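## Task

Place a lid so it sits fully seated on each of the plates labelled E07 and E70. At the end, each plate must be back in its original nest, lying flat between the locators, with its well A1 in the corner labelled A1. Nothing may count on the robot holding it there. Finish by opening the gripper and moving the hand away.

## Robot and tools

ROBOT. There is one arm, a four-axis SCARA plate mover: a vertical lift, then shoulder, elbow and wrist yaw, all turning about vertical axes. It carries a two-finger gripper that always stays level and cannot tilt. The fingers point along the gripper's +x axis and close along its y axis. The controlled point, end_effector_position, is the centre between the two rubber pads, about 2 to 3 cm back from the fingertips. Plates are told apart only by their ID labels. Well A1 sits at the plate's clipped corner.

FRAME. Results report the hand in the scene frame. The origin is on the table top under the arm base, +z is up, and +y is to the left when facing along +x. Positions are in metres and orientation is a wxyz quaternion. The reported hand position may be slightly wrong, more so at long reach.

execute_actions(actions). actions is a list of actions. Each action is a table of 0 to 15 rows, and each row runs for one control step of 1/30 s. If a table has fewer than 15 rows, its last row repeats until 15 steps (0.5 s) have passed. A row holds five numbers, each in [-1, 1], in this order: dx, dy, dz, rz, opening. dx, dy, dz and rz are an offset, not a pose. They are measured in the gripper's own axes from the hand's measured pose at the start of that action; for the first action of a call, that means the last pose reported in the scene. Every row in a table uses the same starting point, so rows do not add up. Scale: 1.0 equals 0.6 m of travel or 180 degrees of turn. Positive rz turns from the gripper's +x toward its +y. opening is absolute, not an offset: +1 is fully open (0.140 m) and -1 is closed, which still leaves a 0.066 m pad gap. A full close takes about 0.6 s or more. Sending an empty list only returns the current state and images.

Each step, the commanded pose is clipped to within 70 mm and 16 degrees of the measured pose. After an action, the arm goes no further than the last clipped pose, so large displacements need to be spread over several actions.

move(target, speed, blocking). target is a single row of five numbers with the same layout and scale: an offset in gripper axes from the pose in the most recent result that showed one, plus an absolute opening. The opening is sent at the start. The hand follows a straight path taking 0.5 to 10 s, and a path is cut off at 10 s. speed is the top path speed in m/s, from 0.002 to 0.5 (default 0.25). Turning may go up to twice that number in rad/s. The path does not avoid obstacles. A faster contact, or a target set further past the contact, presses harder. The hand can lag, stray from the path, or overshoot the speed, especially when the arm is stretched nearly straight. With blocking=false the result comes back after 0.5 s while motion continues. Before sending new rows or moves you must call wait or stop. The 'move:' line gives how the move ended: done, off_target, moving, held or fault. It also gives the distance from target and the limits that applied. limits=paced means the pose was clipped. limits=held means a check blocked some steps; afterwards the arm may jump faster than speed.

wait(seconds), 0 to 10: the arm keeps its last command, and the wait returns early when a running move ends. stop: brakes a running move, needing some room to do so, while the fingers carry on. zoom_image(camera='cam_wrist', region=[x0, y0, x1, y1]) enlarges part of the latest wrist image. Coordinates are pixels from the top-left, and the region can be at most 504x504. finished_scene(scene) ends the current scene, passed by its number, and cannot be undone.

RESULTS. Each result gives the pose, 'Hand target' (where the controller is driving now) and grip_measured (the finger opening on the command scale). Joint positions lists lift (m, 0 to 0.55), shoulder (-2 to 2 rad), elbow (-2.8 to 2.8 rad), wrist yaw (-12.566 to 12.566 rad) and then the pad gap in metres. Keep the elbow at least 0.4 rad away from 0, or the arm may fold and fault. 'pose unreachable' means the clearance check altered or blocked a command. Action results list step readings, with HELD marking steps that were held back. Images come from cam_wrist, a 504x504 fisheye with K=[[285.479,0,253.9],[0,284.623,254.148],[0,0,1]] and D=[0.2,0,0,0]. Its pose follows the hand.

GRIPPING. Readings may be biased by up to about 1 mm for the whole scene. To hold something, command an opening below grip_measured: about 0.04 below for a firm grip, less for a gentler one. Each pad gives roughly 18 N, and a fast close can squeeze harder. Held parts may occasionally be tugged, and loose ones may be nudged.

AVOID. Load limits are lift 56.4 N, shoulder 8.46 N m, elbow 4.23 N m and wrist yaw 1.41 N m, including the weight of anything held. Reaching one halts the arm for 10 s and drops the rest of the call. Holding loads heats the motors: a MOTOR HOT warning appears from 85 °C, and at 100 °C the brakes lock. Do not drop, slam or shove anything hard, and never let anything leave the table. Offsets start from the measured pose, so repeating one against a rigid surface adds no force, but against something that yields it keeps going deeper.

Each tool is called by a JSON object that holds its "method" and its "body", one argument or row to a line.

## Session

{"method": "execute_actions", "body": {
  "actions": []
}}

Scene clock: 0.00 s.
end_effector_position=(+0.6324, -0.1127, +0.4739) grip_measured=+0.99 end_effector_quat_wxyz=(+0.907, +0.000, +0.000, +0.421)
Joint positions: [ 0.469  0.014  1.927 -1.073  0.139]
Hand target: +0.632, -0.113, +0.474; +0.907, +0.000, +0.000, +0.421

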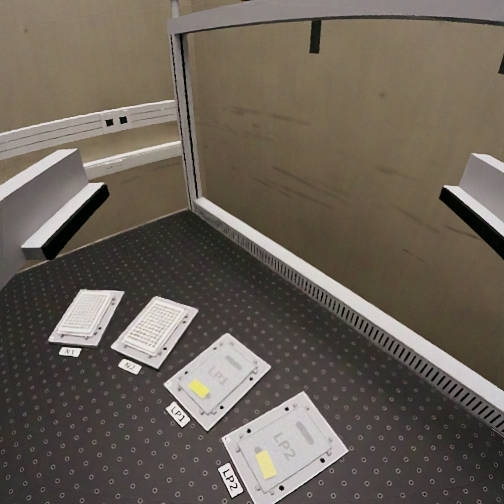

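{"method": "move", "body": {
  "target": [-0.2,0.2,0,0.3,1]
}}

{"method": "move", "body": {
  "target": [0,0,0,-0.75,1],
  "speed": 0.5
}}

Scene clock: 5.23 s.
end_effector_position=(+0.4633, -0.1270, +0.4739) grip_measured=+0.99 end_effector_quat_wxyz=(+0.617, +0.000, +0.000, +0.787)
Joint positions: [ 0.469 -0.096  1.846  0.061  0.139]
Hand target: +0.463, -0.127, +0.474; +0.617, +0.000, +0.000, +0.787
Off the commanded pose: 0.000 m, 0 deg.
move: done
camera_calibration (this result's frames):
cam_wrist: T_world_to_cam=[[0.970968, 0.239206, 0.0015113, -0.410678], [0.145603, -0.585985, -0.797133, 0.222542], [-0.189793, 0.774211, -0.603801, 0.567929], [0, 0, 0, 1]] pos_world=[0.474142, -0.211054, 0.520933]

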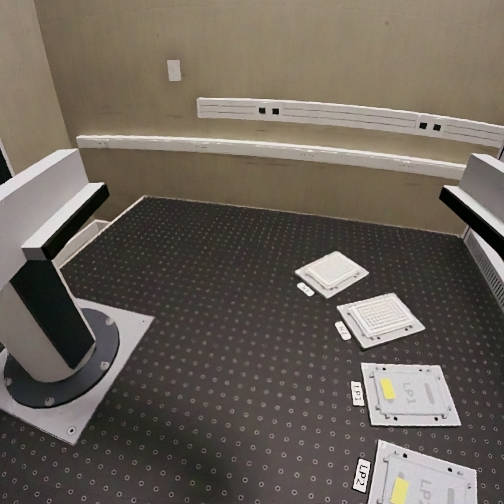

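Scene clock: 8.07 s.
end_effector_position=(+0.4632, -0.1269, +0.4739) grip_measured=+0.99 end_effector_quat_wxyz=(+0.963, +0.000, +0.000, -0.269)
Joint positions: [ 0.469  0.705  0.678 -1.927  0.139]
Hand target: +0.463, -0.127, +0.474; +0.963, +0.000, +0.000, -0.269
Off the commanded pose: 0.000 m, 0 deg.
move: done
camera_calibration (this result's frames):
cam_wrist: T_world_to_cam=[[-0.517007, -0.85598, 0.0015113, 0.139643], [-0.517466, 0.311139, -0.797133, 0.643558], [0.68186, -0.412905, -0.603801, 0.0134742], [0, 0, 0, 1]] pos_world=[0.396028, -0.075141, 0.520926]

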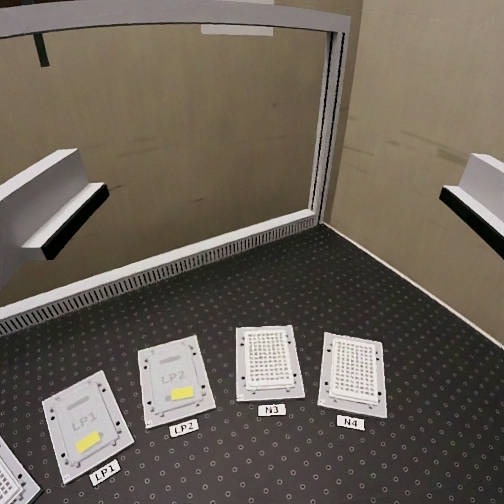

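{"method": "move", "body": {
  "target": [0.03,-0.08,-0.55,-0.04,1],
  "speed": 0.4
}}

Scene clock: 16.13 s.
end_effector_position=(+0.4538, -0.1772, +0.1439) grip_measured=+0.99 end_effector_quat_wxyz=(+0.944, +0.000, +0.000, -0.329)
Joint positions: [ 0.139  0.514  0.74  -1.924  0.139]
Hand target: +0.454, -0.177, +0.144; +0.944, +0.000, +0.000, -0.329
Off the commanded pose: 0.000 m, 0 deg.
move: done; limits=paced
camera_calibration (this result's frames):
cam_wrist: T_world_to_cam=[[-0.620092, -0.784528, 0.0015113, 0.151592], [-0.474447, 0.373468, -0.797133, 0.382776], [0.624809, -0.495013, -0.603801, -0.188818], [0, 0, 0, 1]] pos_world=[0.393583, -0.117494, 0.190886]

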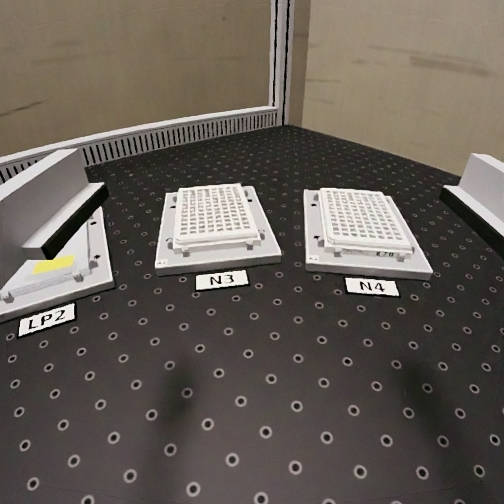

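{"method": "zoom_image", "body": {
  "camera": "cam_wrist",
  "region": [140,170,450,300]
}}

Region (140, 170, 450, 300) of cam_wrist's 504x504 image, scaled by 1.626, with more detail than that image has; it fills the top 211 rows of this view, and the rest is white.

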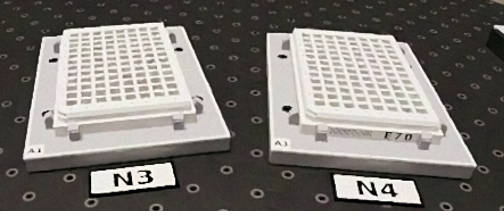

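{"method": "zoom_image", "body": {
  "camera": "cam_wrist",
  "region": [330,235,420,270]
}}

Region (330, 235, 420, 270) of cam_wrist's 504x504 image, scaled by 5.600, with more detail than that image has.

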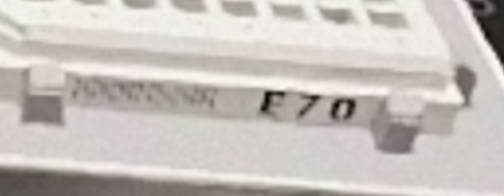

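{"method": "move", "body": {
  "target": [-0.367,0.462,0,0.427,1],
  "speed": 0.4
}}

{"method": "zoom_image", "body": {
  "camera": "cam_wrist",
  "region": [60,160,380,300]
}}

Scene clock: 27.83 s.
end_effector_position=(+0.4531, +0.1768, +0.1439) grip_measured=+0.99 end_effector_quat_wxyz=(+0.944, +0.000, +0.000, +0.330)
Joint positions: [ 0.139  1.494  0.737 -1.559  0.139]
Hand target: +0.453, +0.177, +0.144; +0.944, +0.000, +0.000, +0.330
Off the commanded pose: 0.000 m, 0 deg.
move: done
camera_calibration (this result's frames):
cam_wrist: T_world_to_cam=[[0.623604, -0.781739, 0.0015113, -0.135069], [-0.471265, -0.377476, -0.797133, 0.381604], [0.623721, 0.496383, -0.603801, -0.187975], [0, 0, 0, 1]] pos_world=[0.38131, 0.131765, 0.190894]

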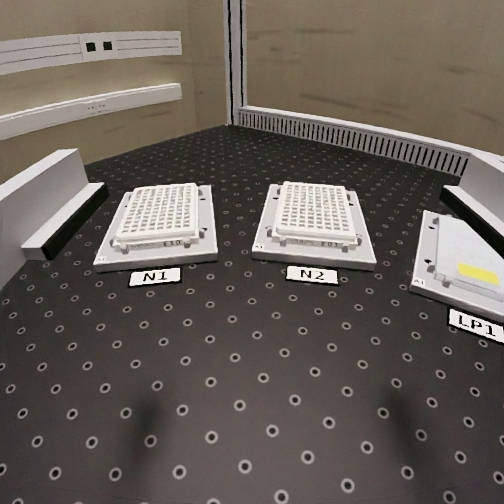

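Region (60, 160, 380, 300) of cam_wrist's 504x504 image, scaled by 1.575, with more detail than that image has; it fills the top 220 rows of this view, and the rest is white.

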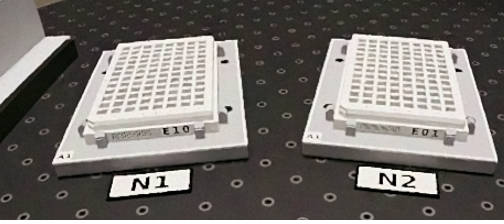

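{"method": "move", "body": {
  "target": [0.04,-0.261,0,-0.158,1],
  "speed": 0.4
}}

Scene clock: 33.57 s.
end_effector_position=(+0.5695, +0.0693, +0.1439) grip_measured=+0.99 end_effector_quat_wxyz=(+0.996, +0.000, +0.000, +0.088)
Joint positions: [ 0.139  1.09   1.039 -1.953  0.139]
Hand target: +0.569, +0.069, +0.144; +0.996, +0.000, +0.000, +0.088
Off the commanded pose: 0.000 m, 0 deg.
move: done
camera_calibration (this result's frames):
cam_wrist: T_world_to_cam=[[0.176251, -0.984344, 0.0015113, -0.0228844], [-0.594137, -0.107607, -0.797133, 0.447125], [0.784816, 0.139598, -0.603801, -0.274193], [0, 0, 0, 1]] pos_world=[0.484878, 0.0638643, 0.190894]

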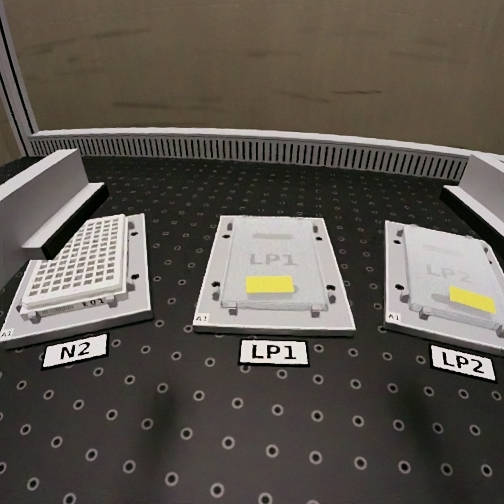

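{"method": "move", "body": {
  "target": [0.08,-0.012,-0.09,-0.008,1]
}}

Scene clock: 42.77 s.
end_effector_position=(+0.6181, +0.0707, +0.0899) grip_measured=+0.99 end_effector_quat_wxyz=(+0.997, +0.000, +0.000, +0.076)
Joint positions: [ 0.085  0.996  1.263 -2.107  0.139]
Hand target: +0.618, +0.071, +0.090; +0.997, +0.000, +0.000, +0.075
Off the commanded pose: 0.000 m, 0 deg.
move: done
camera_calibration (this result's frames):
cam_wrist: T_world_to_cam=[[0.151894, -0.988396, 0.0015113, -0.0146428], [-0.596613, -0.092905, -0.797133, 0.433536], [0.788024, 0.120178, -0.603801, -0.345732], [0, 0, 0, 1]] pos_world=[0.533322, 0.0673543, 0.136854]

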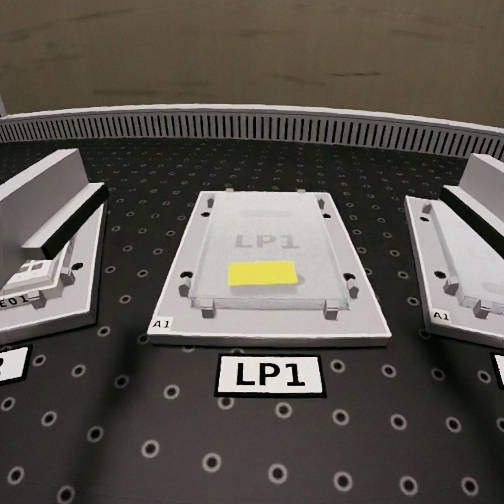

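{"method": "move", "body": {
  "target": [0.16,-0.002,-0.09,-0.004,0]
}}

Scene clock: 54.40 s.
end_effector_position=(+0.7132, +0.0840, +0.0358) grip_measured=+0.00 end_effector_quat_wxyz=(+0.998, +0.000, +0.000, +0.069)
Joint positions: [ 0.031  0.779  1.779 -2.419  0.103]
Hand target: +0.713, +0.084, +0.036; +0.998, +0.000, +0.000, +0.069
Off the commanded pose: 0.000 m, 0 deg.
move: done
camera_calibration (this result's frames):
cam_wrist: T_world_to_cam=[[0.139648, -0.9902, 0.0015113, -0.00699701], [-0.597717, -0.0855127, -0.797133, 0.448602], [0.789451, 0.110415, -0.603801, -0.455103], [0, 0, 0, 1]] pos_world=[0.628396, 0.0816828, 0.0828147]

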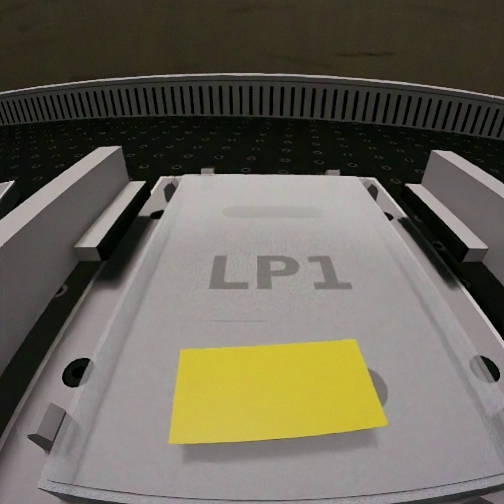

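{"method": "move", "body": {
  "target": [0,0,-0.03,0,0],
  "speed": 0.05
}}

{"method": "move", "body": {
  "target": [0,0,0,0,-0.5]
}}

Scene clock: 68.73 s.
end_effector_position=(+0.7131, +0.0840, +0.0256) grip_measured=+0.00 end_effector_quat_wxyz=(+0.998, +0.000, +0.000, +0.069)
Joint positions: [ 0.021  0.779  1.779 -2.419  0.103]
Hand target: +0.713, +0.084, +0.025; +0.998, +0.000, +0.000, +0.069
Off the commanded pose: 0.008 m, 0 deg.
TORQUE FAULT: the external load on joint 1 (lift) reached its load limit, and the arm stopped for 10 seconds. That time counts as 20 of the actions that you can send in this scene. The arm's remaining commands of this call were not run. The arm holds where it stopped, with its grip as last carried out, and accepts commands again: back off and push less far. The arm stops again, at the same cost, whenever a joint's load reaches its limit.
move: fault
camera_calibration (this result's frames):
cam_wrist: T_world_to_cam=[[0.139584, -0.990209, 0.0015113, -0.0069273], [-0.597723, -0.0854744, -0.797133, 0.440401], [0.789458, 0.110364, -0.603801, -0.461271], [0, 0, 0, 1]] pos_world=[0.628359, 0.0816913, 0.0725528]

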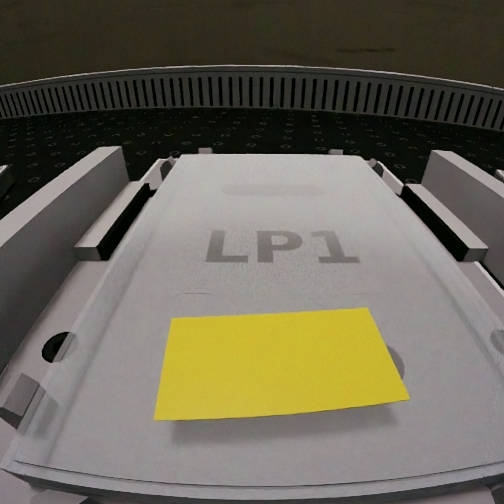

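not run: a fault stop came before this call.

{"method": "move", "body": {
  "target": [-0.02,0,0.004,0,0],
  "speed": 0.03
}}

{"method": "move", "body": {
  "target": [0,0,0,0,-0.5]
}}

Scene clock: 73.90 s.
end_effector_position=(+0.7013, +0.0822, +0.0279) grip_measured=+0.00 end_effector_quat_wxyz=(+0.998, +0.000, +0.000, +0.069)
Joint positions: [ 0.023  0.811  1.707 -2.379  0.103]
Hand target: +0.701, +0.082, +0.028; +0.998, +0.000, +0.000, +0.069
Off the commanded pose: 0.000 m, 0 deg.
move: done
camera_calibration (this result's frames):
cam_wrist: T_world_to_cam=[[0.139182, -0.990266, 0.0015113, -0.0067191], [-0.597757, -0.0852313, -0.797133, 0.435061], [0.789503, 0.110043, -0.603801, -0.450273], [0, 0, 0, 1]] pos_world=[0.616487, 0.0799764, 0.0749365]

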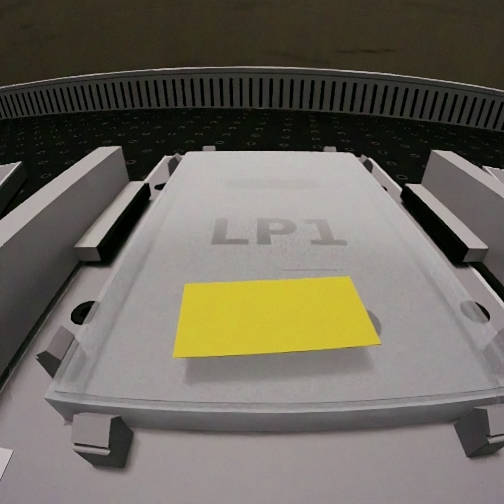

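Scene clock: 74.40 s.
end_effector_position=(+0.7013, +0.0828, +0.0279) grip_measured=-0.50 end_effector_quat_wxyz=(+0.998, +0.000, +0.000, +0.070)
Joint positions: [ 0.023  0.812  1.707 -2.378  0.085]
Hand target: +0.701, +0.082, +0.028; +0.998, +0.000, +0.000, +0.069
Off the commanded pose: 0.001 m, 0 deg.
move: done
camera_calibration (this result's frames):
cam_wrist: T_world_to_cam=[[0.14109, -0.989996, 0.0015113, -0.0075685], [-0.597592, -0.0863831, -0.797133, 0.435091], [0.789289, 0.111564, -0.603801, -0.450315], [0, 0, 0, 1]] pos_world=[0.616503, 0.0803308, 0.0749365]

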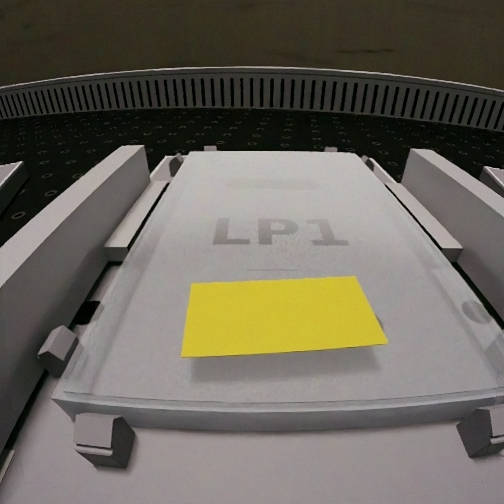

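{"method": "move", "body": {
  "target": [0,0,0,0,-0.56]
}}

{"method": "move", "body": {
  "target": [0,0,0.12,0,-0.56],
  "speed": 0.1
}}

Scene clock: 77.80 s.
end_effector_position=(+0.7013, +0.0829, +0.0279) grip_measured=-0.50 end_effector_quat_wxyz=(+0.998, +0.000, +0.000, +0.070)
Joint positions: [ 0.023  0.812  1.707 -2.378  0.084]
Hand target: +0.701, +0.083, +0.028; +0.998, +0.000, +0.000, +0.070
Off the commanded pose: 0.000 m, 0 deg.
move: done
camera_calibration (this result's frames):
cam_wrist: T_world_to_cam=[[0.141499, -0.989937, 0.0015113, -0.00770982], [-0.597556, -0.0866302, -0.797133, 0.4351], [0.789243, 0.111891, -0.603801, -0.450327], [0, 0, 0, 1]] pos_world=[0.616505, 0.080448, 0.0749365]

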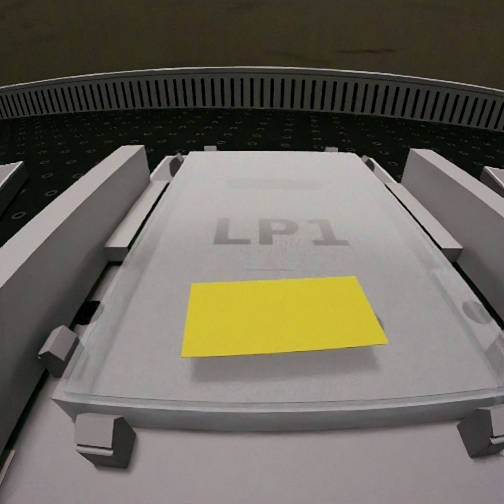

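Scene clock: 78.80 s.
end_effector_position=(+0.7013, +0.0829, +0.1000) grip_measured=-0.50 end_effector_quat_wxyz=(+0.998, +0.000, +0.000, +0.070)
Joint positions: [ 0.095  0.812  1.707 -2.378  0.084]
Hand target: +0.701, +0.083, +0.100; +0.998, +0.000, +0.000, +0.070
Off the commanded pose: 0.000 m, 0 deg.
move: done
camera_calibration (this result's frames):
cam_wrist: T_world_to_cam=[[0.141566, -0.989928, 0.0015113, -0.00784468], [-0.59755, -0.0866704, -0.797133, 0.492527], [0.789235, 0.111944, -0.603801, -0.40684], [0, 0, 0, 1]] pos_world=[0.616513, 0.0804651, 0.146971]

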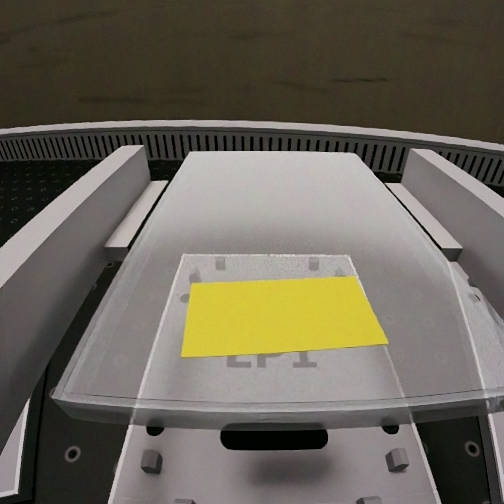

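{"method": "move", "body": {
  "target": [-0.353,-0.724,0,-0.295,-0.56],
  "speed": 0.3
}}

Scene clock: 85.30 s.
end_effector_position=(+0.5527, -0.3770, +0.1000) grip_measured=-0.50 end_effector_quat_wxyz=(+0.924, +0.000, +0.000, -0.383)
Joint positions: [ 0.095 -0.136  1.712 -2.362  0.084]
Hand target: +0.553, -0.377, +0.100; +0.924, +0.000, +0.000, -0.383
Off the commanded pose: 0.000 m, 0 deg.
move: done
camera_calibration (this result's frames):
cam_wrist: T_world_to_cam=[[-0.706635, -0.707577, 0.0015113, 0.133137], [-0.428088, 0.425815, -0.797133, 0.463401], [0.56339, -0.563929, -0.603801, -0.368034], [0, 0, 0, 1]] pos_world=[0.499802, -0.310663, 0.146972]

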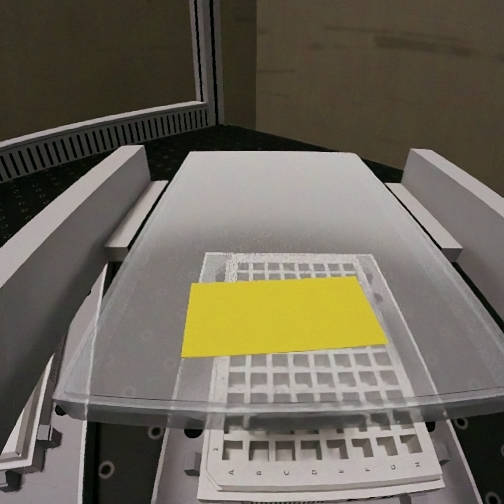

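{"method": "move", "body": {
  "target": [0.002,-0.028,0,-0.003,-0.56],
  "speed": 0.1
}}

Scene clock: 89.20 s.
end_effector_position=(+0.5415, -0.3898, +0.1000) grip_measured=-0.50 end_effector_quat_wxyz=(+0.922, +0.000, +0.000, -0.388)
Joint positions: [ 0.095 -0.179  1.721 -2.338  0.084]
Hand target: +0.542, -0.390, +0.100; +0.922, +0.000, +0.000, -0.387
Off the commanded pose: 0.000 m, 0 deg.
move: done
camera_calibration (this result's frames):
cam_wrist: T_world_to_cam=[[-0.713764, -0.700385, 0.0015113, 0.122802], [-0.423754, 0.430129, -0.797133, 0.46341], [0.55765, -0.569606, -0.603801, -0.368072], [0, 0, 0, 1]] pos_world=[0.489279, -0.322974, 0.146972]

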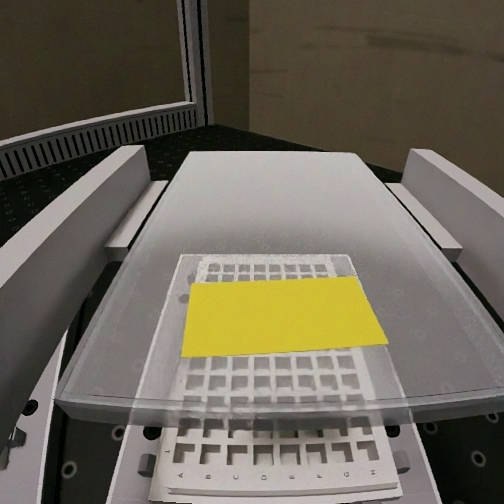

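{"method": "move", "body": {
  "target": [0,0.002,-0.085,0,-0.56],
  "speed": 0.08
}}

Scene clock: 94.40 s.
end_effector_position=(+0.5423, -0.3890, +0.0489) grip_measured=-0.50 end_effector_quat_wxyz=(+0.922, +0.000, +0.000, -0.387)
Joint positions: [ 0.044 -0.176  1.721 -2.34   0.084]
Hand target: +0.542, -0.389, +0.049; +0.922, +0.000, +0.000, -0.388
Off the commanded pose: 0.000 m, 0 deg.
move: done
camera_calibration (this result's frames):
cam_wrist: T_world_to_cam=[[-0.713568, -0.700584, 0.0015113, 0.12388], [-0.423874, 0.43001, -0.797133, 0.42275], [0.557809, -0.56945, -0.603801, -0.398931], [0, 0, 0, 1]] pos_world=[0.490117, -0.322169, 0.0959265]

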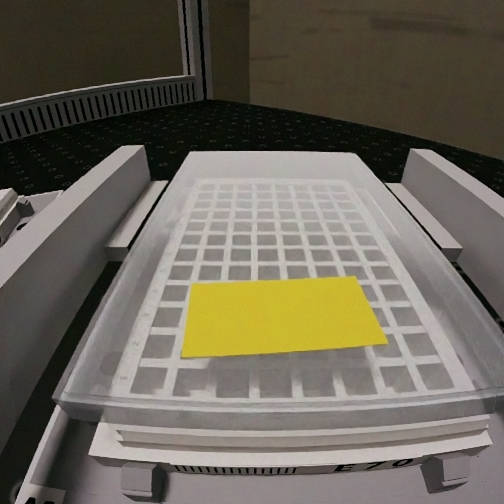

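{"method": "execute_actions", "body": {
  "actions": [
    [[0,0,-0.005,0,-0.56]],
    [[0,0,-0.004,0,-0.56]],
    [[0,0,-0.003,0,-0.56]],
    [[0,0,-0.003,0,-0.56]],
    [[0,0,-0.003,0,-0.56]]
  ]
}}

Scene clock: 100.40 s.
end_effector_position=(+0.5424, -0.3890, +0.0390) grip_measured=-0.50 end_effector_quat_wxyz=(+0.922, +0.000, +0.000, -0.387)
Joint positions: [ 0.034 -0.176  1.721 -2.34   0.084]
Hand target: +0.542, -0.389, +0.038; +0.922, +0.000, +0.000, -0.387
Off the commanded pose: 0.001 m, 0 deg.
Step readings (end_effector_position; steps 1 to 15: 1st action; 16 to 30: 2nd action; 31 to 45: 3rd action; 46 to 60: 4th action; 61 to 75: 5th action):
0: (+0.5423, -0.3890, +0.0489)
1: (+0.5423, -0.3890, +0.0489)
2: (+0.5423, -0.3890, +0.0476)
4: (+0.5423, -0.3890, +0.0458)
8: (+0.5423, -0.3890, +0.0459)
15: (+0.5423, -0.3890, +0.0459)
16: (+0.5423, -0.3890, +0.0458)
17: (+0.5423, -0.3890, +0.0446)
19: (+0.5424, -0.3890, +0.0434)
23: (+0.5424, -0.3890, +0.0435)
30: (+0.5424, -0.3890, +0.0435)
31: (+0.5424, -0.3890, +0.0434)
32: (+0.5424, -0.3890, +0.0423)
34: (+0.5424, -0.3890, +0.0417)
38: (+0.5424, -0.3890, +0.0417)
45: (+0.5424, -0.3890, +0.0417)
46: (+0.5424, -0.3890, +0.0417)
47: (+0.5424, -0.3890, +0.0406)
49: (+0.5424, -0.3890, +0.0403)
53: (+0.5424, -0.3890, +0.0403)
60: (+0.5424, -0.3890, +0.0403)
61: (+0.5424, -0.3890, +0.0403)
62: (+0.5424, -0.3890, +0.0394)
64: (+0.5424, -0.3890, +0.0390)
68: (+0.5424, -0.3890, +0.0390)
75: end_effector_position above
camera_calibration (this result's frames):
cam_wrist: T_world_to_cam=[[-0.71338, -0.700776, 0.0015113, 0.123809], [-0.42399, 0.429896, -0.797133, 0.414913], [0.557962, -0.5693, -0.603801, -0.404938], [0, 0, 0, 1]] pos_world=[0.490182, -0.322138, 0.0860516]

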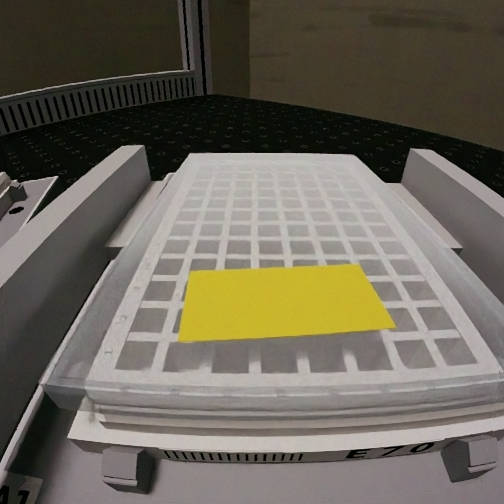

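{"method": "execute_actions", "body": {
  "actions": [
    [[0,0,0.004,0,-0.56]],
    [[-0.005,0,0,0,-0.56]],
    [[0,0,-0.004,0,-0.56]],
    [[0,0,-0.003,0,-0.56]]
  ]
}}

Scene clock: 105.33 s.
end_effector_position=(+0.5402, -0.3869, +0.0374) grip_measured=-0.51 end_effector_quat_wxyz=(+0.922, +0.000, +0.000, -0.388)
Joint positions: [ 0.032 -0.169  1.703 -2.33   0.084]
Hand target: +0.540, -0.387, +0.037; +0.922, +0.000, +0.000, -0.388
Off the commanded pose: 0.000 m, 0 deg.
Step readings (end_effector_position; steps 1 to 15: 1st action; 16 to 30: 2nd action; 31 to 45: 3rd action; 46 to 60: 4th action):
0: (+0.5424, -0.3890, +0.0390)
1: (+0.5424, -0.3890, +0.0391)
2: (+0.5423, -0.3890, +0.0401)
4: (+0.5424, -0.3890, +0.0416)
8: (+0.5424, -0.3890, +0.0415)
15: (+0.5424, -0.3890, +0.0415)
16: (+0.5423, -0.3889, +0.0415)
17: (+0.5410, -0.3877, +0.0415)
19: (+0.5402, -0.3869, +0.0415)
23: (+0.5402, -0.3869, +0.0415)
30: (+0.5402, -0.3869, +0.0415)
31: (+0.5402, -0.3869, +0.0414)
32: (+0.5402, -0.3869, +0.0402)
34: (+0.5402, -0.3869, +0.0391)
38: (+0.5402, -0.3869, +0.0391)
45: (+0.5402, -0.3869, +0.0391)
46: (+0.5402, -0.3869, +0.0391)
47: (+0.5402, -0.3869, +0.0380)
49: (+0.5402, -0.3869, +0.0374)
53: (+0.5402, -0.3869, +0.0374)
60: end_effector_position above
camera_calibration (this result's frames):
cam_wrist: T_world_to_cam=[[-0.713793, -0.700355, 0.0015113, 0.124076], [-0.423736, 0.430147, -0.797133, 0.411713], [0.557626, -0.569629, -0.603801, -0.403493], [0, 0, 0, 1]] pos_world=[0.488021, -0.320042, 0.084373]

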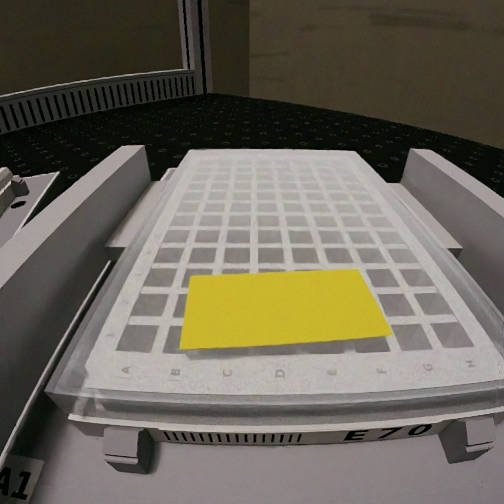

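{"method": "execute_actions", "body": {
  "actions": [
    [[0,0,0.001,0,-0.56]],
    [[0.0025,0,0,0,-0.56]],
    [[0,0,-0.003,0,-0.56]],
    [[0,0,-0.003,0,-0.56]]
  ]
}}

Scene clock: 110.80 s.
end_effector_position=(+0.5413, -0.3879, +0.0352) grip_measured=-0.51 end_effector_quat_wxyz=(+0.922, +0.000, +0.000, -0.387)
Joint positions: [ 0.03  -0.172  1.712 -2.335  0.084]
Hand target: +0.541, -0.388, +0.035; +0.922, +0.000, +0.000, -0.387
Off the commanded pose: 0.001 m, 0 deg.
Step readings (end_effector_position; steps 1 to 15: 1st action; 16 to 30: 2nd action; 31 to 45: 3rd action; 46 to 60: 4th action):
0: (+0.5402, -0.3869, +0.0374)
1: (+0.5402, -0.3869, +0.0374)
2: (+0.5402, -0.3869, +0.0379)
4: (+0.5402, -0.3869, +0.0380)
8: (+0.5402, -0.3869, +0.0380)
15: (+0.5402, -0.3869, +0.0380)
16: (+0.5403, -0.3870, +0.0380)
17: (+0.5412, -0.3878, +0.0380)
19: (+0.5413, -0.3879, +0.0380)
23: (+0.5413, -0.3879, +0.0380)
30: (+0.5413, -0.3879, +0.0380)
31: (+0.5413, -0.3879, +0.0380)
32: (+0.5413, -0.3879, +0.0368)
34: (+0.5413, -0.3879, +0.0365)
38: (+0.5413, -0.3879, +0.0365)
45: (+0.5413, -0.3879, +0.0365)
46: (+0.5413, -0.3879, +0.0364)
47: (+0.5413, -0.3879, +0.0356)
49: (+0.5413, -0.3879, +0.0352)
53: (+0.5413, -0.3879, +0.0352)
60: end_effector_position above
camera_calibration (this result's frames):
cam_wrist: T_world_to_cam=[[-0.713511, -0.700643, 0.0015113, 0.1239], [-0.42391, 0.429975, -0.797133, 0.4109], [0.557856, -0.569404, -0.603801, -0.406042], [0, 0, 0, 1]] pos_world=[0.489102, -0.321069, 0.0821859]

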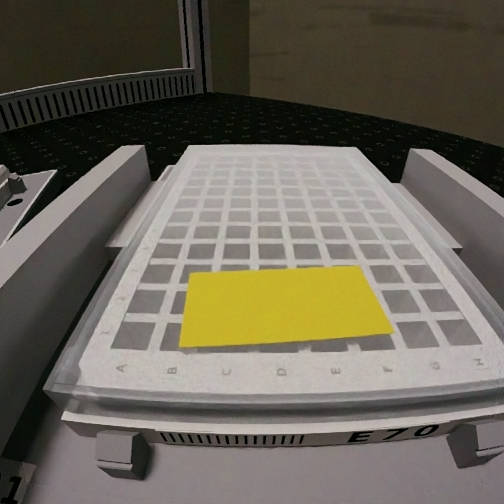

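{"method": "move", "body": {
  "target": [0,0,0,0,0]
}}

{"method": "move", "body": {
  "target": [-0.2,0.12,0.06,0,0.6]
}}

{"method": "zoom_image", "body": {
  "camera": "cam_wrist",
  "region": [60,120,504,400]
}}

Scene clock: 114.93 s.
end_effector_position=(+0.5413, -0.3879, +0.0352) grip_measured=+0.00 end_effector_quat_wxyz=(+0.922, +0.000, +0.000, -0.387)
Joint positions: [ 0.03  -0.172  1.712 -2.335  0.103]
Hand target: +0.541, -0.388, +0.035; +0.922, +0.000, +0.000, -0.387
Off the commanded pose: 0.000 m, 0 deg.
move: done
camera_calibration (this result's frames):
cam_wrist: T_world_to_cam=[[-0.713664, -0.700487, 0.0015113, 0.123998], [-0.423816, 0.430068, -0.797133, 0.410912], [0.557732, -0.569526, -0.603801, -0.405993], [0, 0, 0, 1]] pos_world=[0.489079, -0.321085, 0.0822252]

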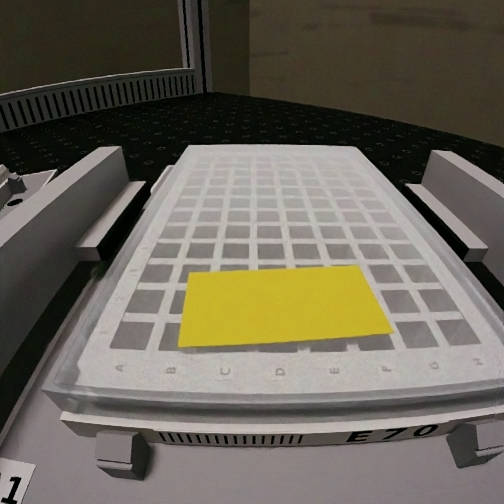

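Scene clock: 115.97 s.
end_effector_position=(+0.5087, -0.2517, +0.0713) grip_measured=+0.60 end_effector_quat_wxyz=(+0.922, +0.000, +0.000, -0.387)
Joint positions: [ 0.066  0.313  1.129 -2.238  0.125]
Hand target: +0.509, -0.252, +0.071; +0.922, +0.000, +0.000, -0.387
Off the commanded pose: 0.000 m, 0 deg.
move: done
camera_calibration (this result's frames):
cam_wrist: T_world_to_cam=[[-0.713328, -0.700829, 0.0015113, 0.195877], [-0.424022, 0.429865, -0.797133, 0.367327], [0.558005, -0.569258, -0.603801, -0.288586], [0, 0, 0, 1]] pos_world=[0.456512, -0.184904, 0.118264]

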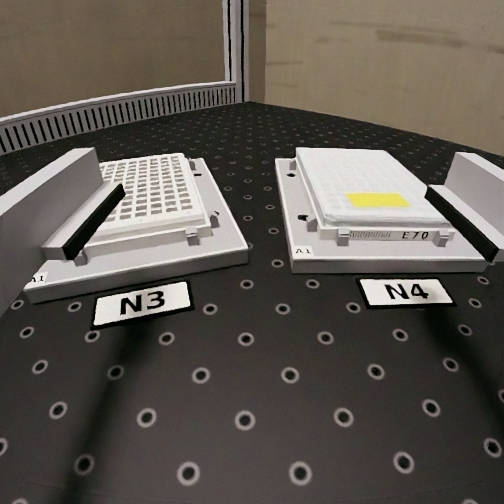

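Region (60, 120, 504, 400) of cam_wrist's 504x504 image, scaled by 1.135, with more detail than that image has; it fills the top 318 rows of this view, and the rest is white.

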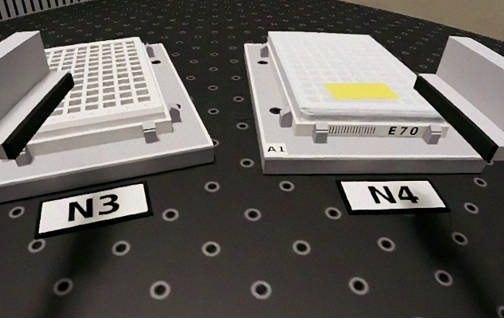

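{"method": "move", "body": {
  "target": [0.029,0.42,0.048,0.2,0],
  "speed": 0.35
}}

Scene clock: 122.00 s.
end_effector_position=(+0.7009, -0.0875, +0.1001) grip_measured=+0.00 end_effector_quat_wxyz=(+0.997, +0.000, +0.000, -0.083)
Joint positions: [ 0.095  0.485  1.709 -2.36   0.103]
Hand target: +0.701, -0.088, +0.100; +0.997, +0.000, +0.000, -0.083
Off the commanded pose: 0.000 m, 0 deg.
move: done
camera_calibration (this result's frames):
cam_wrist: T_world_to_cam=[[-0.164438, -0.986386, 0.0015113, 0.0382867], [-0.595781, 0.0981, -0.797133, 0.492545], [0.786133, -0.13198, -0.603801, -0.406573], [0, 0, 0, 1]] pos_world=[0.619365, -0.0642126, 0.147077]

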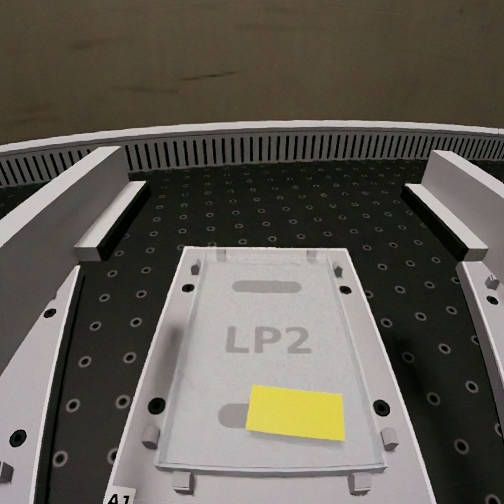

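{"method": "move", "body": {
  "target": [0.016,0.001,0,-0.003,0],
  "speed": 0.1
}}

{"method": "move", "body": {
  "target": [0,0,-0.12,0,0],
  "speed": 0.08
}}

{"method": "move", "body": {
  "target": [0,0,0,0,-0.56]
}}

{"method": "move", "body": {
  "target": [0,0,0.12,0,-0.56],
  "speed": 0.1
}}

Scene clock: 129.80 s.
end_effector_position=(+0.7105, -0.0884, +0.1001) grip_measured=+0.00 end_effector_quat_wxyz=(+0.996, +0.000, +0.000, -0.088)
Joint positions: [ 0.095  0.465  1.767 -2.407  0.103]
Hand target: +0.710, -0.088, +0.100; +0.996, +0.000, +0.000, -0.088
Off the commanded pose: 0.000 m, 0 deg.
move: done
camera_calibration (this result's frames):
cam_wrist: T_world_to_cam=[[-0.173315, -0.984865, 0.0015113, 0.0454268], [-0.594873, 0.103462, -0.797133, 0.498164], [0.784913, -0.139055, -0.603801, -0.413973], [0, 0, 0, 1]] pos_world=[0.62915, -0.0643664, 0.147077]

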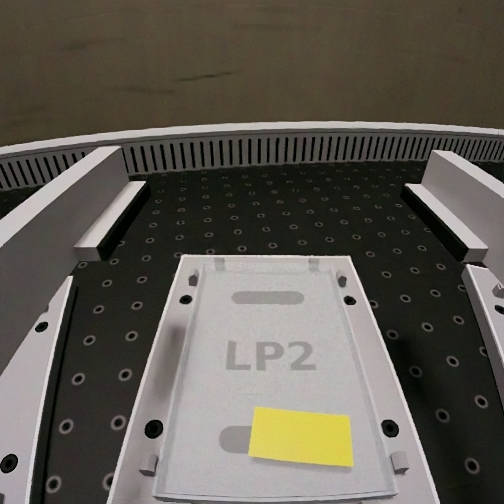

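Scene clock: 130.97 s.
end_effector_position=(+0.7105, -0.0884, +0.0280) grip_measured=+0.00 end_effector_quat_wxyz=(+0.996, +0.000, +0.000, -0.088)
Joint positions: [ 0.023  0.465  1.767 -2.407  0.103]
Hand target: +0.710, -0.088, +0.028; +0.996, +0.000, +0.000, -0.088
Off the commanded pose: 0.000 m, 0 deg.
move: done
camera_calibration (this result's frames):
cam_wrist: T_world_to_cam=[[-0.173371, -0.984855, 0.0015113, 0.0455582], [-0.594867, 0.103495, -0.797133, 0.440732], [0.784905, -0.139099, -0.603801, -0.457462], [0, 0, 0, 1]] pos_world=[0.62914, -0.0643778, 0.0750371]

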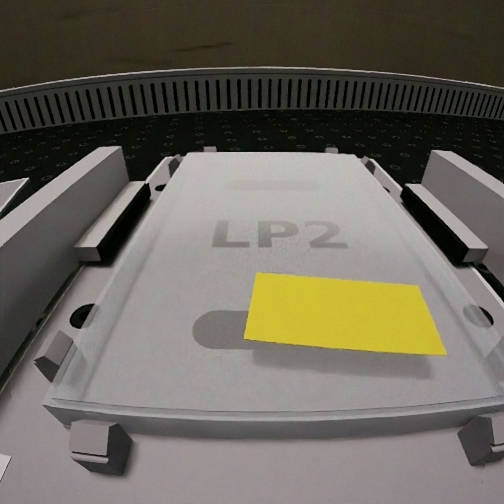

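Scene clock: 131.47 s.
end_effector_position=(+0.7105, -0.0882, +0.0280) grip_measured=-0.50 end_effector_quat_wxyz=(+0.996, +0.000, +0.000, -0.087)
Joint positions: [ 0.023  0.465  1.767 -2.406  0.084]
Hand target: +0.710, -0.088, +0.028; +0.996, +0.000, +0.000, -0.088
Off the commanded pose: 0.000 m, 0 deg.
move: done
camera_calibration (this result's frames):
cam_wrist: T_world_to_cam=[[-0.17245, -0.985017, 0.0015113, 0.0451545], [-0.594964, 0.102939, -0.797133, 0.440774], [0.785034, -0.138365, -0.603801, -0.457518], [0, 0, 0, 1]] pos_world=[0.629199, -0.0641994, 0.0750373]

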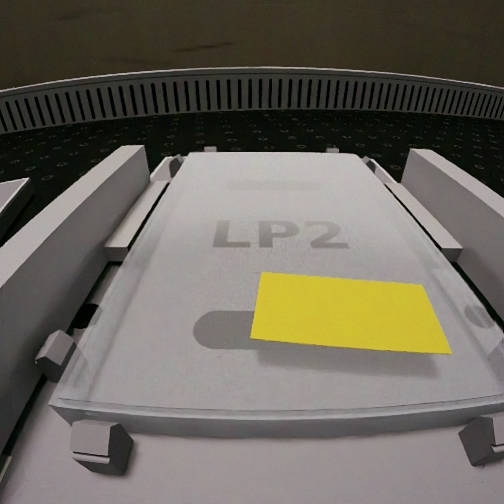

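Scene clock: 132.47 s.
end_effector_position=(+0.7106, -0.0881, +0.1001) grip_measured=-0.50 end_effector_quat_wxyz=(+0.996, +0.000, +0.000, -0.087)
Joint positions: [ 0.095  0.465  1.767 -2.406  0.084]
Hand target: +0.711, -0.088, +0.100; +0.996, +0.000, +0.000, -0.087
Off the commanded pose: 0.000 m, 0 deg.
move: done
camera_calibration (this result's frames):
cam_wrist: T_world_to_cam=[[-0.17237, -0.985031, 0.0015113, 0.0450169], [-0.594972, 0.102891, -0.797133, 0.498203], [0.785046, -0.138301, -0.603801, -0.414034], [0, 0, 0, 1]] pos_world=[0.629212, -0.0641788, 0.147072]

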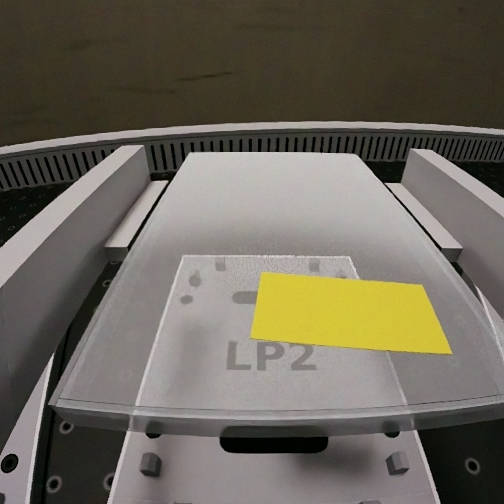

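{"method": "move", "body": {
  "target": [-0.057,-0.286,0,-0.1,-0.56],
  "speed": 0.3
}}

Scene clock: 136.57 s.
end_effector_position=(+0.6471, -0.2513, +0.1001) grip_measured=-0.50 end_effector_quat_wxyz=(+0.970, +0.000, +0.000, -0.242)
Joint positions: [ 0.095  0.156  1.719 -2.364  0.084]
Hand target: +0.647, -0.251, +0.100; +0.970, +0.000, +0.000, -0.242
Off the commanded pose: 0.000 m, 0 deg.
move: done
camera_calibration (this result's frames):
cam_wrist: T_world_to_cam=[[-0.46867, -0.883372, 0.0015113, 0.0905779], [-0.533947, 0.28192, -0.797133, 0.482722], [0.703739, -0.3744, -0.603801, -0.393484], [0, 0, 0, 1]] pos_world=[0.577109, -0.203395, 0.147071]

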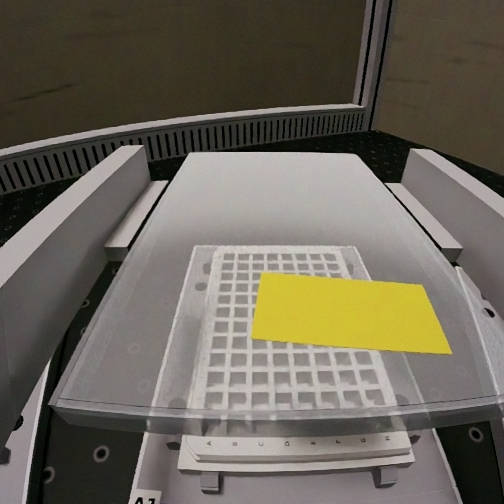

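{"method": "move", "body": {
  "target": [0.018,-0.015,0,0.005,-0.56],
  "speed": 0.1
}}

Scene clock: 140.70 s.
end_effector_position=(+0.6523, -0.2645, +0.1001) grip_measured=-0.50 end_effector_quat_wxyz=(+0.972, +0.000, +0.000, -0.235)
Joint positions: [ 0.095  0.099  1.786 -2.358  0.084]
Hand target: +0.652, -0.264, +0.100; +0.972, +0.000, +0.000, -0.234
Off the commanded pose: 0.000 m, 0 deg.
move: done
camera_calibration (this result's frames):
cam_wrist: T_world_to_cam=[[-0.455315, -0.890329, 0.0015113, 0.070839], [-0.538132, 0.273848, -0.797133, 0.489807], [0.709297, -0.36376, -0.603801, -0.402887], [0, 0, 0, 1]] pos_world=[0.581601, -0.217617, 0.147071]

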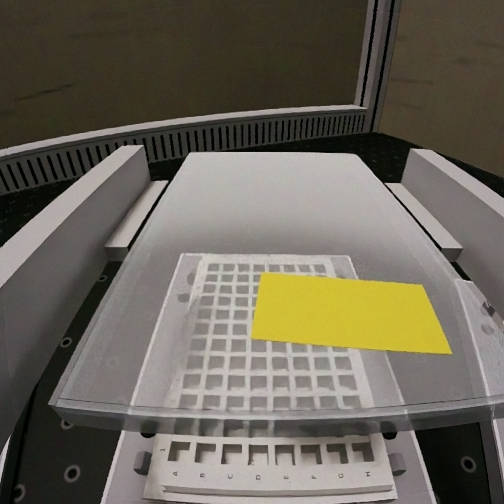

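{"method": "move", "body": {
  "target": [0,0.0033,-0.09,-0.002,-0.56],
  "speed": 0.08
}}

{"method": "execute_actions", "body": {
  "actions": [
    [[0,0,-0.005,0,-0.56]],
    [[0,0,-0.003,0,-0.56]],
    [[0,0,-0.003,0,-0.56]],
    [[0,0,-0.003,0,-0.56]]
  ]
}}

Scene clock: 148.17 s.
end_effector_position=(+0.6532, -0.2627, +0.0460) grip_measured=-0.50 end_effector_quat_wxyz=(+0.971, +0.000, +0.000, -0.238)
Joint positions: [ 0.041  0.106  1.785 -2.371  0.084]
Hand target: +0.653, -0.263, +0.046; +0.971, +0.000, +0.000, -0.238
Off the commanded pose: 0.000 m, 0 deg.
move: done
camera_calibration (this result's frames):
cam_wrist: T_world_to_cam=[[-0.460563, -0.887626, 0.0015113, 0.0770606], [-0.536505, 0.27702, -0.797133, 0.446516], [0.707137, -0.367941, -0.603801, -0.435228], [0, 0, 0, 1]] pos_world=[0.582816, -0.215432, 0.0930253]

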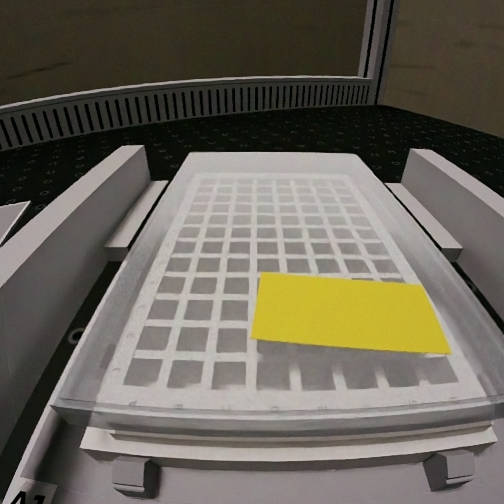

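Scene clock: 150.17 s.
end_effector_position=(+0.6530, -0.2628, +0.0378) grip_measured=-0.50 end_effector_quat_wxyz=(+0.971, +0.000, +0.000, -0.238)
Joint positions: [ 0.033  0.107  1.784 -2.371  0.084]
Hand target: +0.653, -0.263, +0.038; +0.971, +0.000, +0.000, -0.238
Off the commanded pose: 0.000 m, 0 deg.
Step readings (end_effector_position; steps 1 to 15: 1st action; 16 to 30: 2nd action; 31 to 45: 3rd action; 46 to 60: 4th action):
0: (+0.6532, -0.2627, +0.0460)
1: (+0.6532, -0.2627, +0.0460)
2: (+0.6532, -0.2627, +0.0450)
4: (+0.6532, -0.2627, +0.0429)
8: (+0.6532, -0.2627, +0.0430)
15: (+0.6532, -0.2627, +0.0430)
16: (+0.6532, -0.2627, +0.0429)
17: (+0.6532, -0.2627, +0.0418)
19: (+0.6531, -0.2628, +0.0411)
23: (+0.6531, -0.2628, +0.0412)
30: (+0.6531, -0.2628, +0.0412)
31: (+0.6531, -0.2628, +0.0411)
32: (+0.6531, -0.2628, +0.0400)
34: (+0.6530, -0.2628, +0.0393)
38: (+0.6530, -0.2628, +0.0393)
45: (+0.6530, -0.2628, +0.0393)
46: (+0.6530, -0.2628, +0.0393)
47: (+0.6529, -0.2628, +0.0382)
49: (+0.6530, -0.2628, +0.0378)
53: (+0.6530, -0.2628, +0.0378)
60: end_effector_position above
camera_calibration (this result's frames):
cam_wrist: T_world_to_cam=[[-0.461699, -0.887035, 0.0015113, 0.0777819], [-0.536151, 0.277706, -0.797133, 0.439798], [0.706666, -0.368846, -0.603801, -0.439972], [0, 0, 0, 1]] pos_world=[0.582623, -0.215421, 0.0848047]

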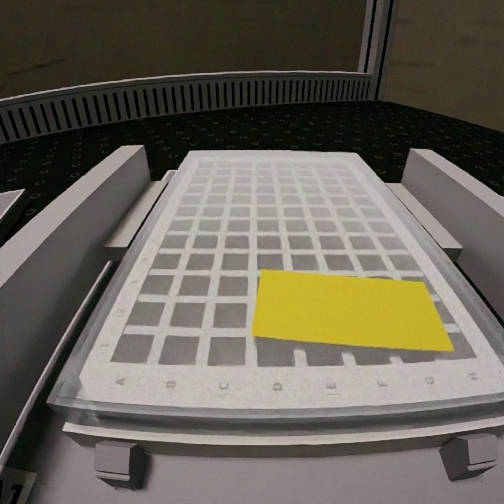

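Seated at about 0.038.

{"method": "move", "body": {
  "target": [0,0,0,0,0]
}}

{"method": "move", "body": {
  "target": [-0.2,0,0.08,0,1]
}}

Scene clock: 152.93 s.
end_effector_position=(+0.6530, -0.2628, +0.0378) grip_measured=+0.00 end_effector_quat_wxyz=(+0.971, +0.000, +0.000, -0.238)
Joint positions: [ 0.033  0.107  1.784 -2.371  0.103]
Hand target: +0.653, -0.263, +0.038; +0.971, +0.000, +0.000, -0.238
Off the commanded pose: 0.000 m, 0 deg.
move: done
camera_calibration (this result's frames):
cam_wrist: T_world_to_cam=[[-0.46167, -0.88705, 0.0015113, 0.0777837], [-0.53616, 0.277689, -0.797133, 0.439829], [0.706678, -0.368823, -0.603801, -0.439947], [0, 0, 0, 1]] pos_world=[0.582629, -0.2154, 0.0848443]

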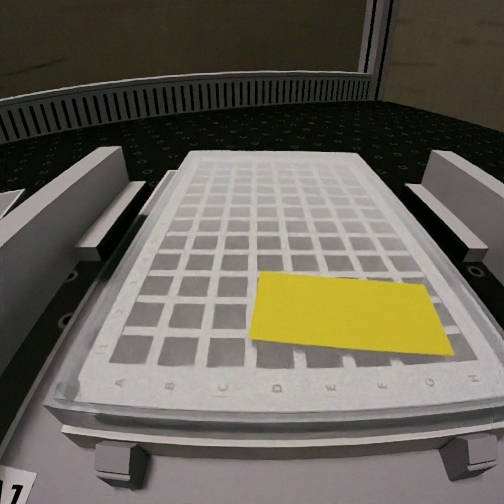

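Scene clock: 153.83 s.
end_effector_position=(+0.5465, -0.2073, +0.0859) grip_measured=+0.99 end_effector_quat_wxyz=(+0.971, +0.000, +0.000, -0.238)
Joint positions: [ 0.081  0.354  1.153 -1.988  0.139]
Hand target: +0.547, -0.207, +0.086; +0.971, +0.000, +0.000, -0.238
Off the commanded pose: 0.000 m, 0 deg.
move: done
camera_calibration (this result's frames):
cam_wrist: T_world_to_cam=[[-0.461991, -0.886883, 0.0015113, 0.077995], [-0.536059, 0.277883, -0.797133, 0.405616], [0.706544, -0.369079, -0.603801, -0.315217], [0, 0, 0, 1]] pos_world=[0.476182, -0.159881, 0.132884]

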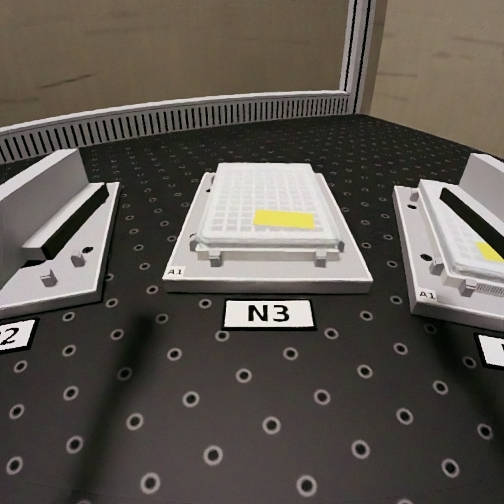

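{"method": "finished_scene", "body": {
  "scene": 1
}}

The scene is finished: the task was done.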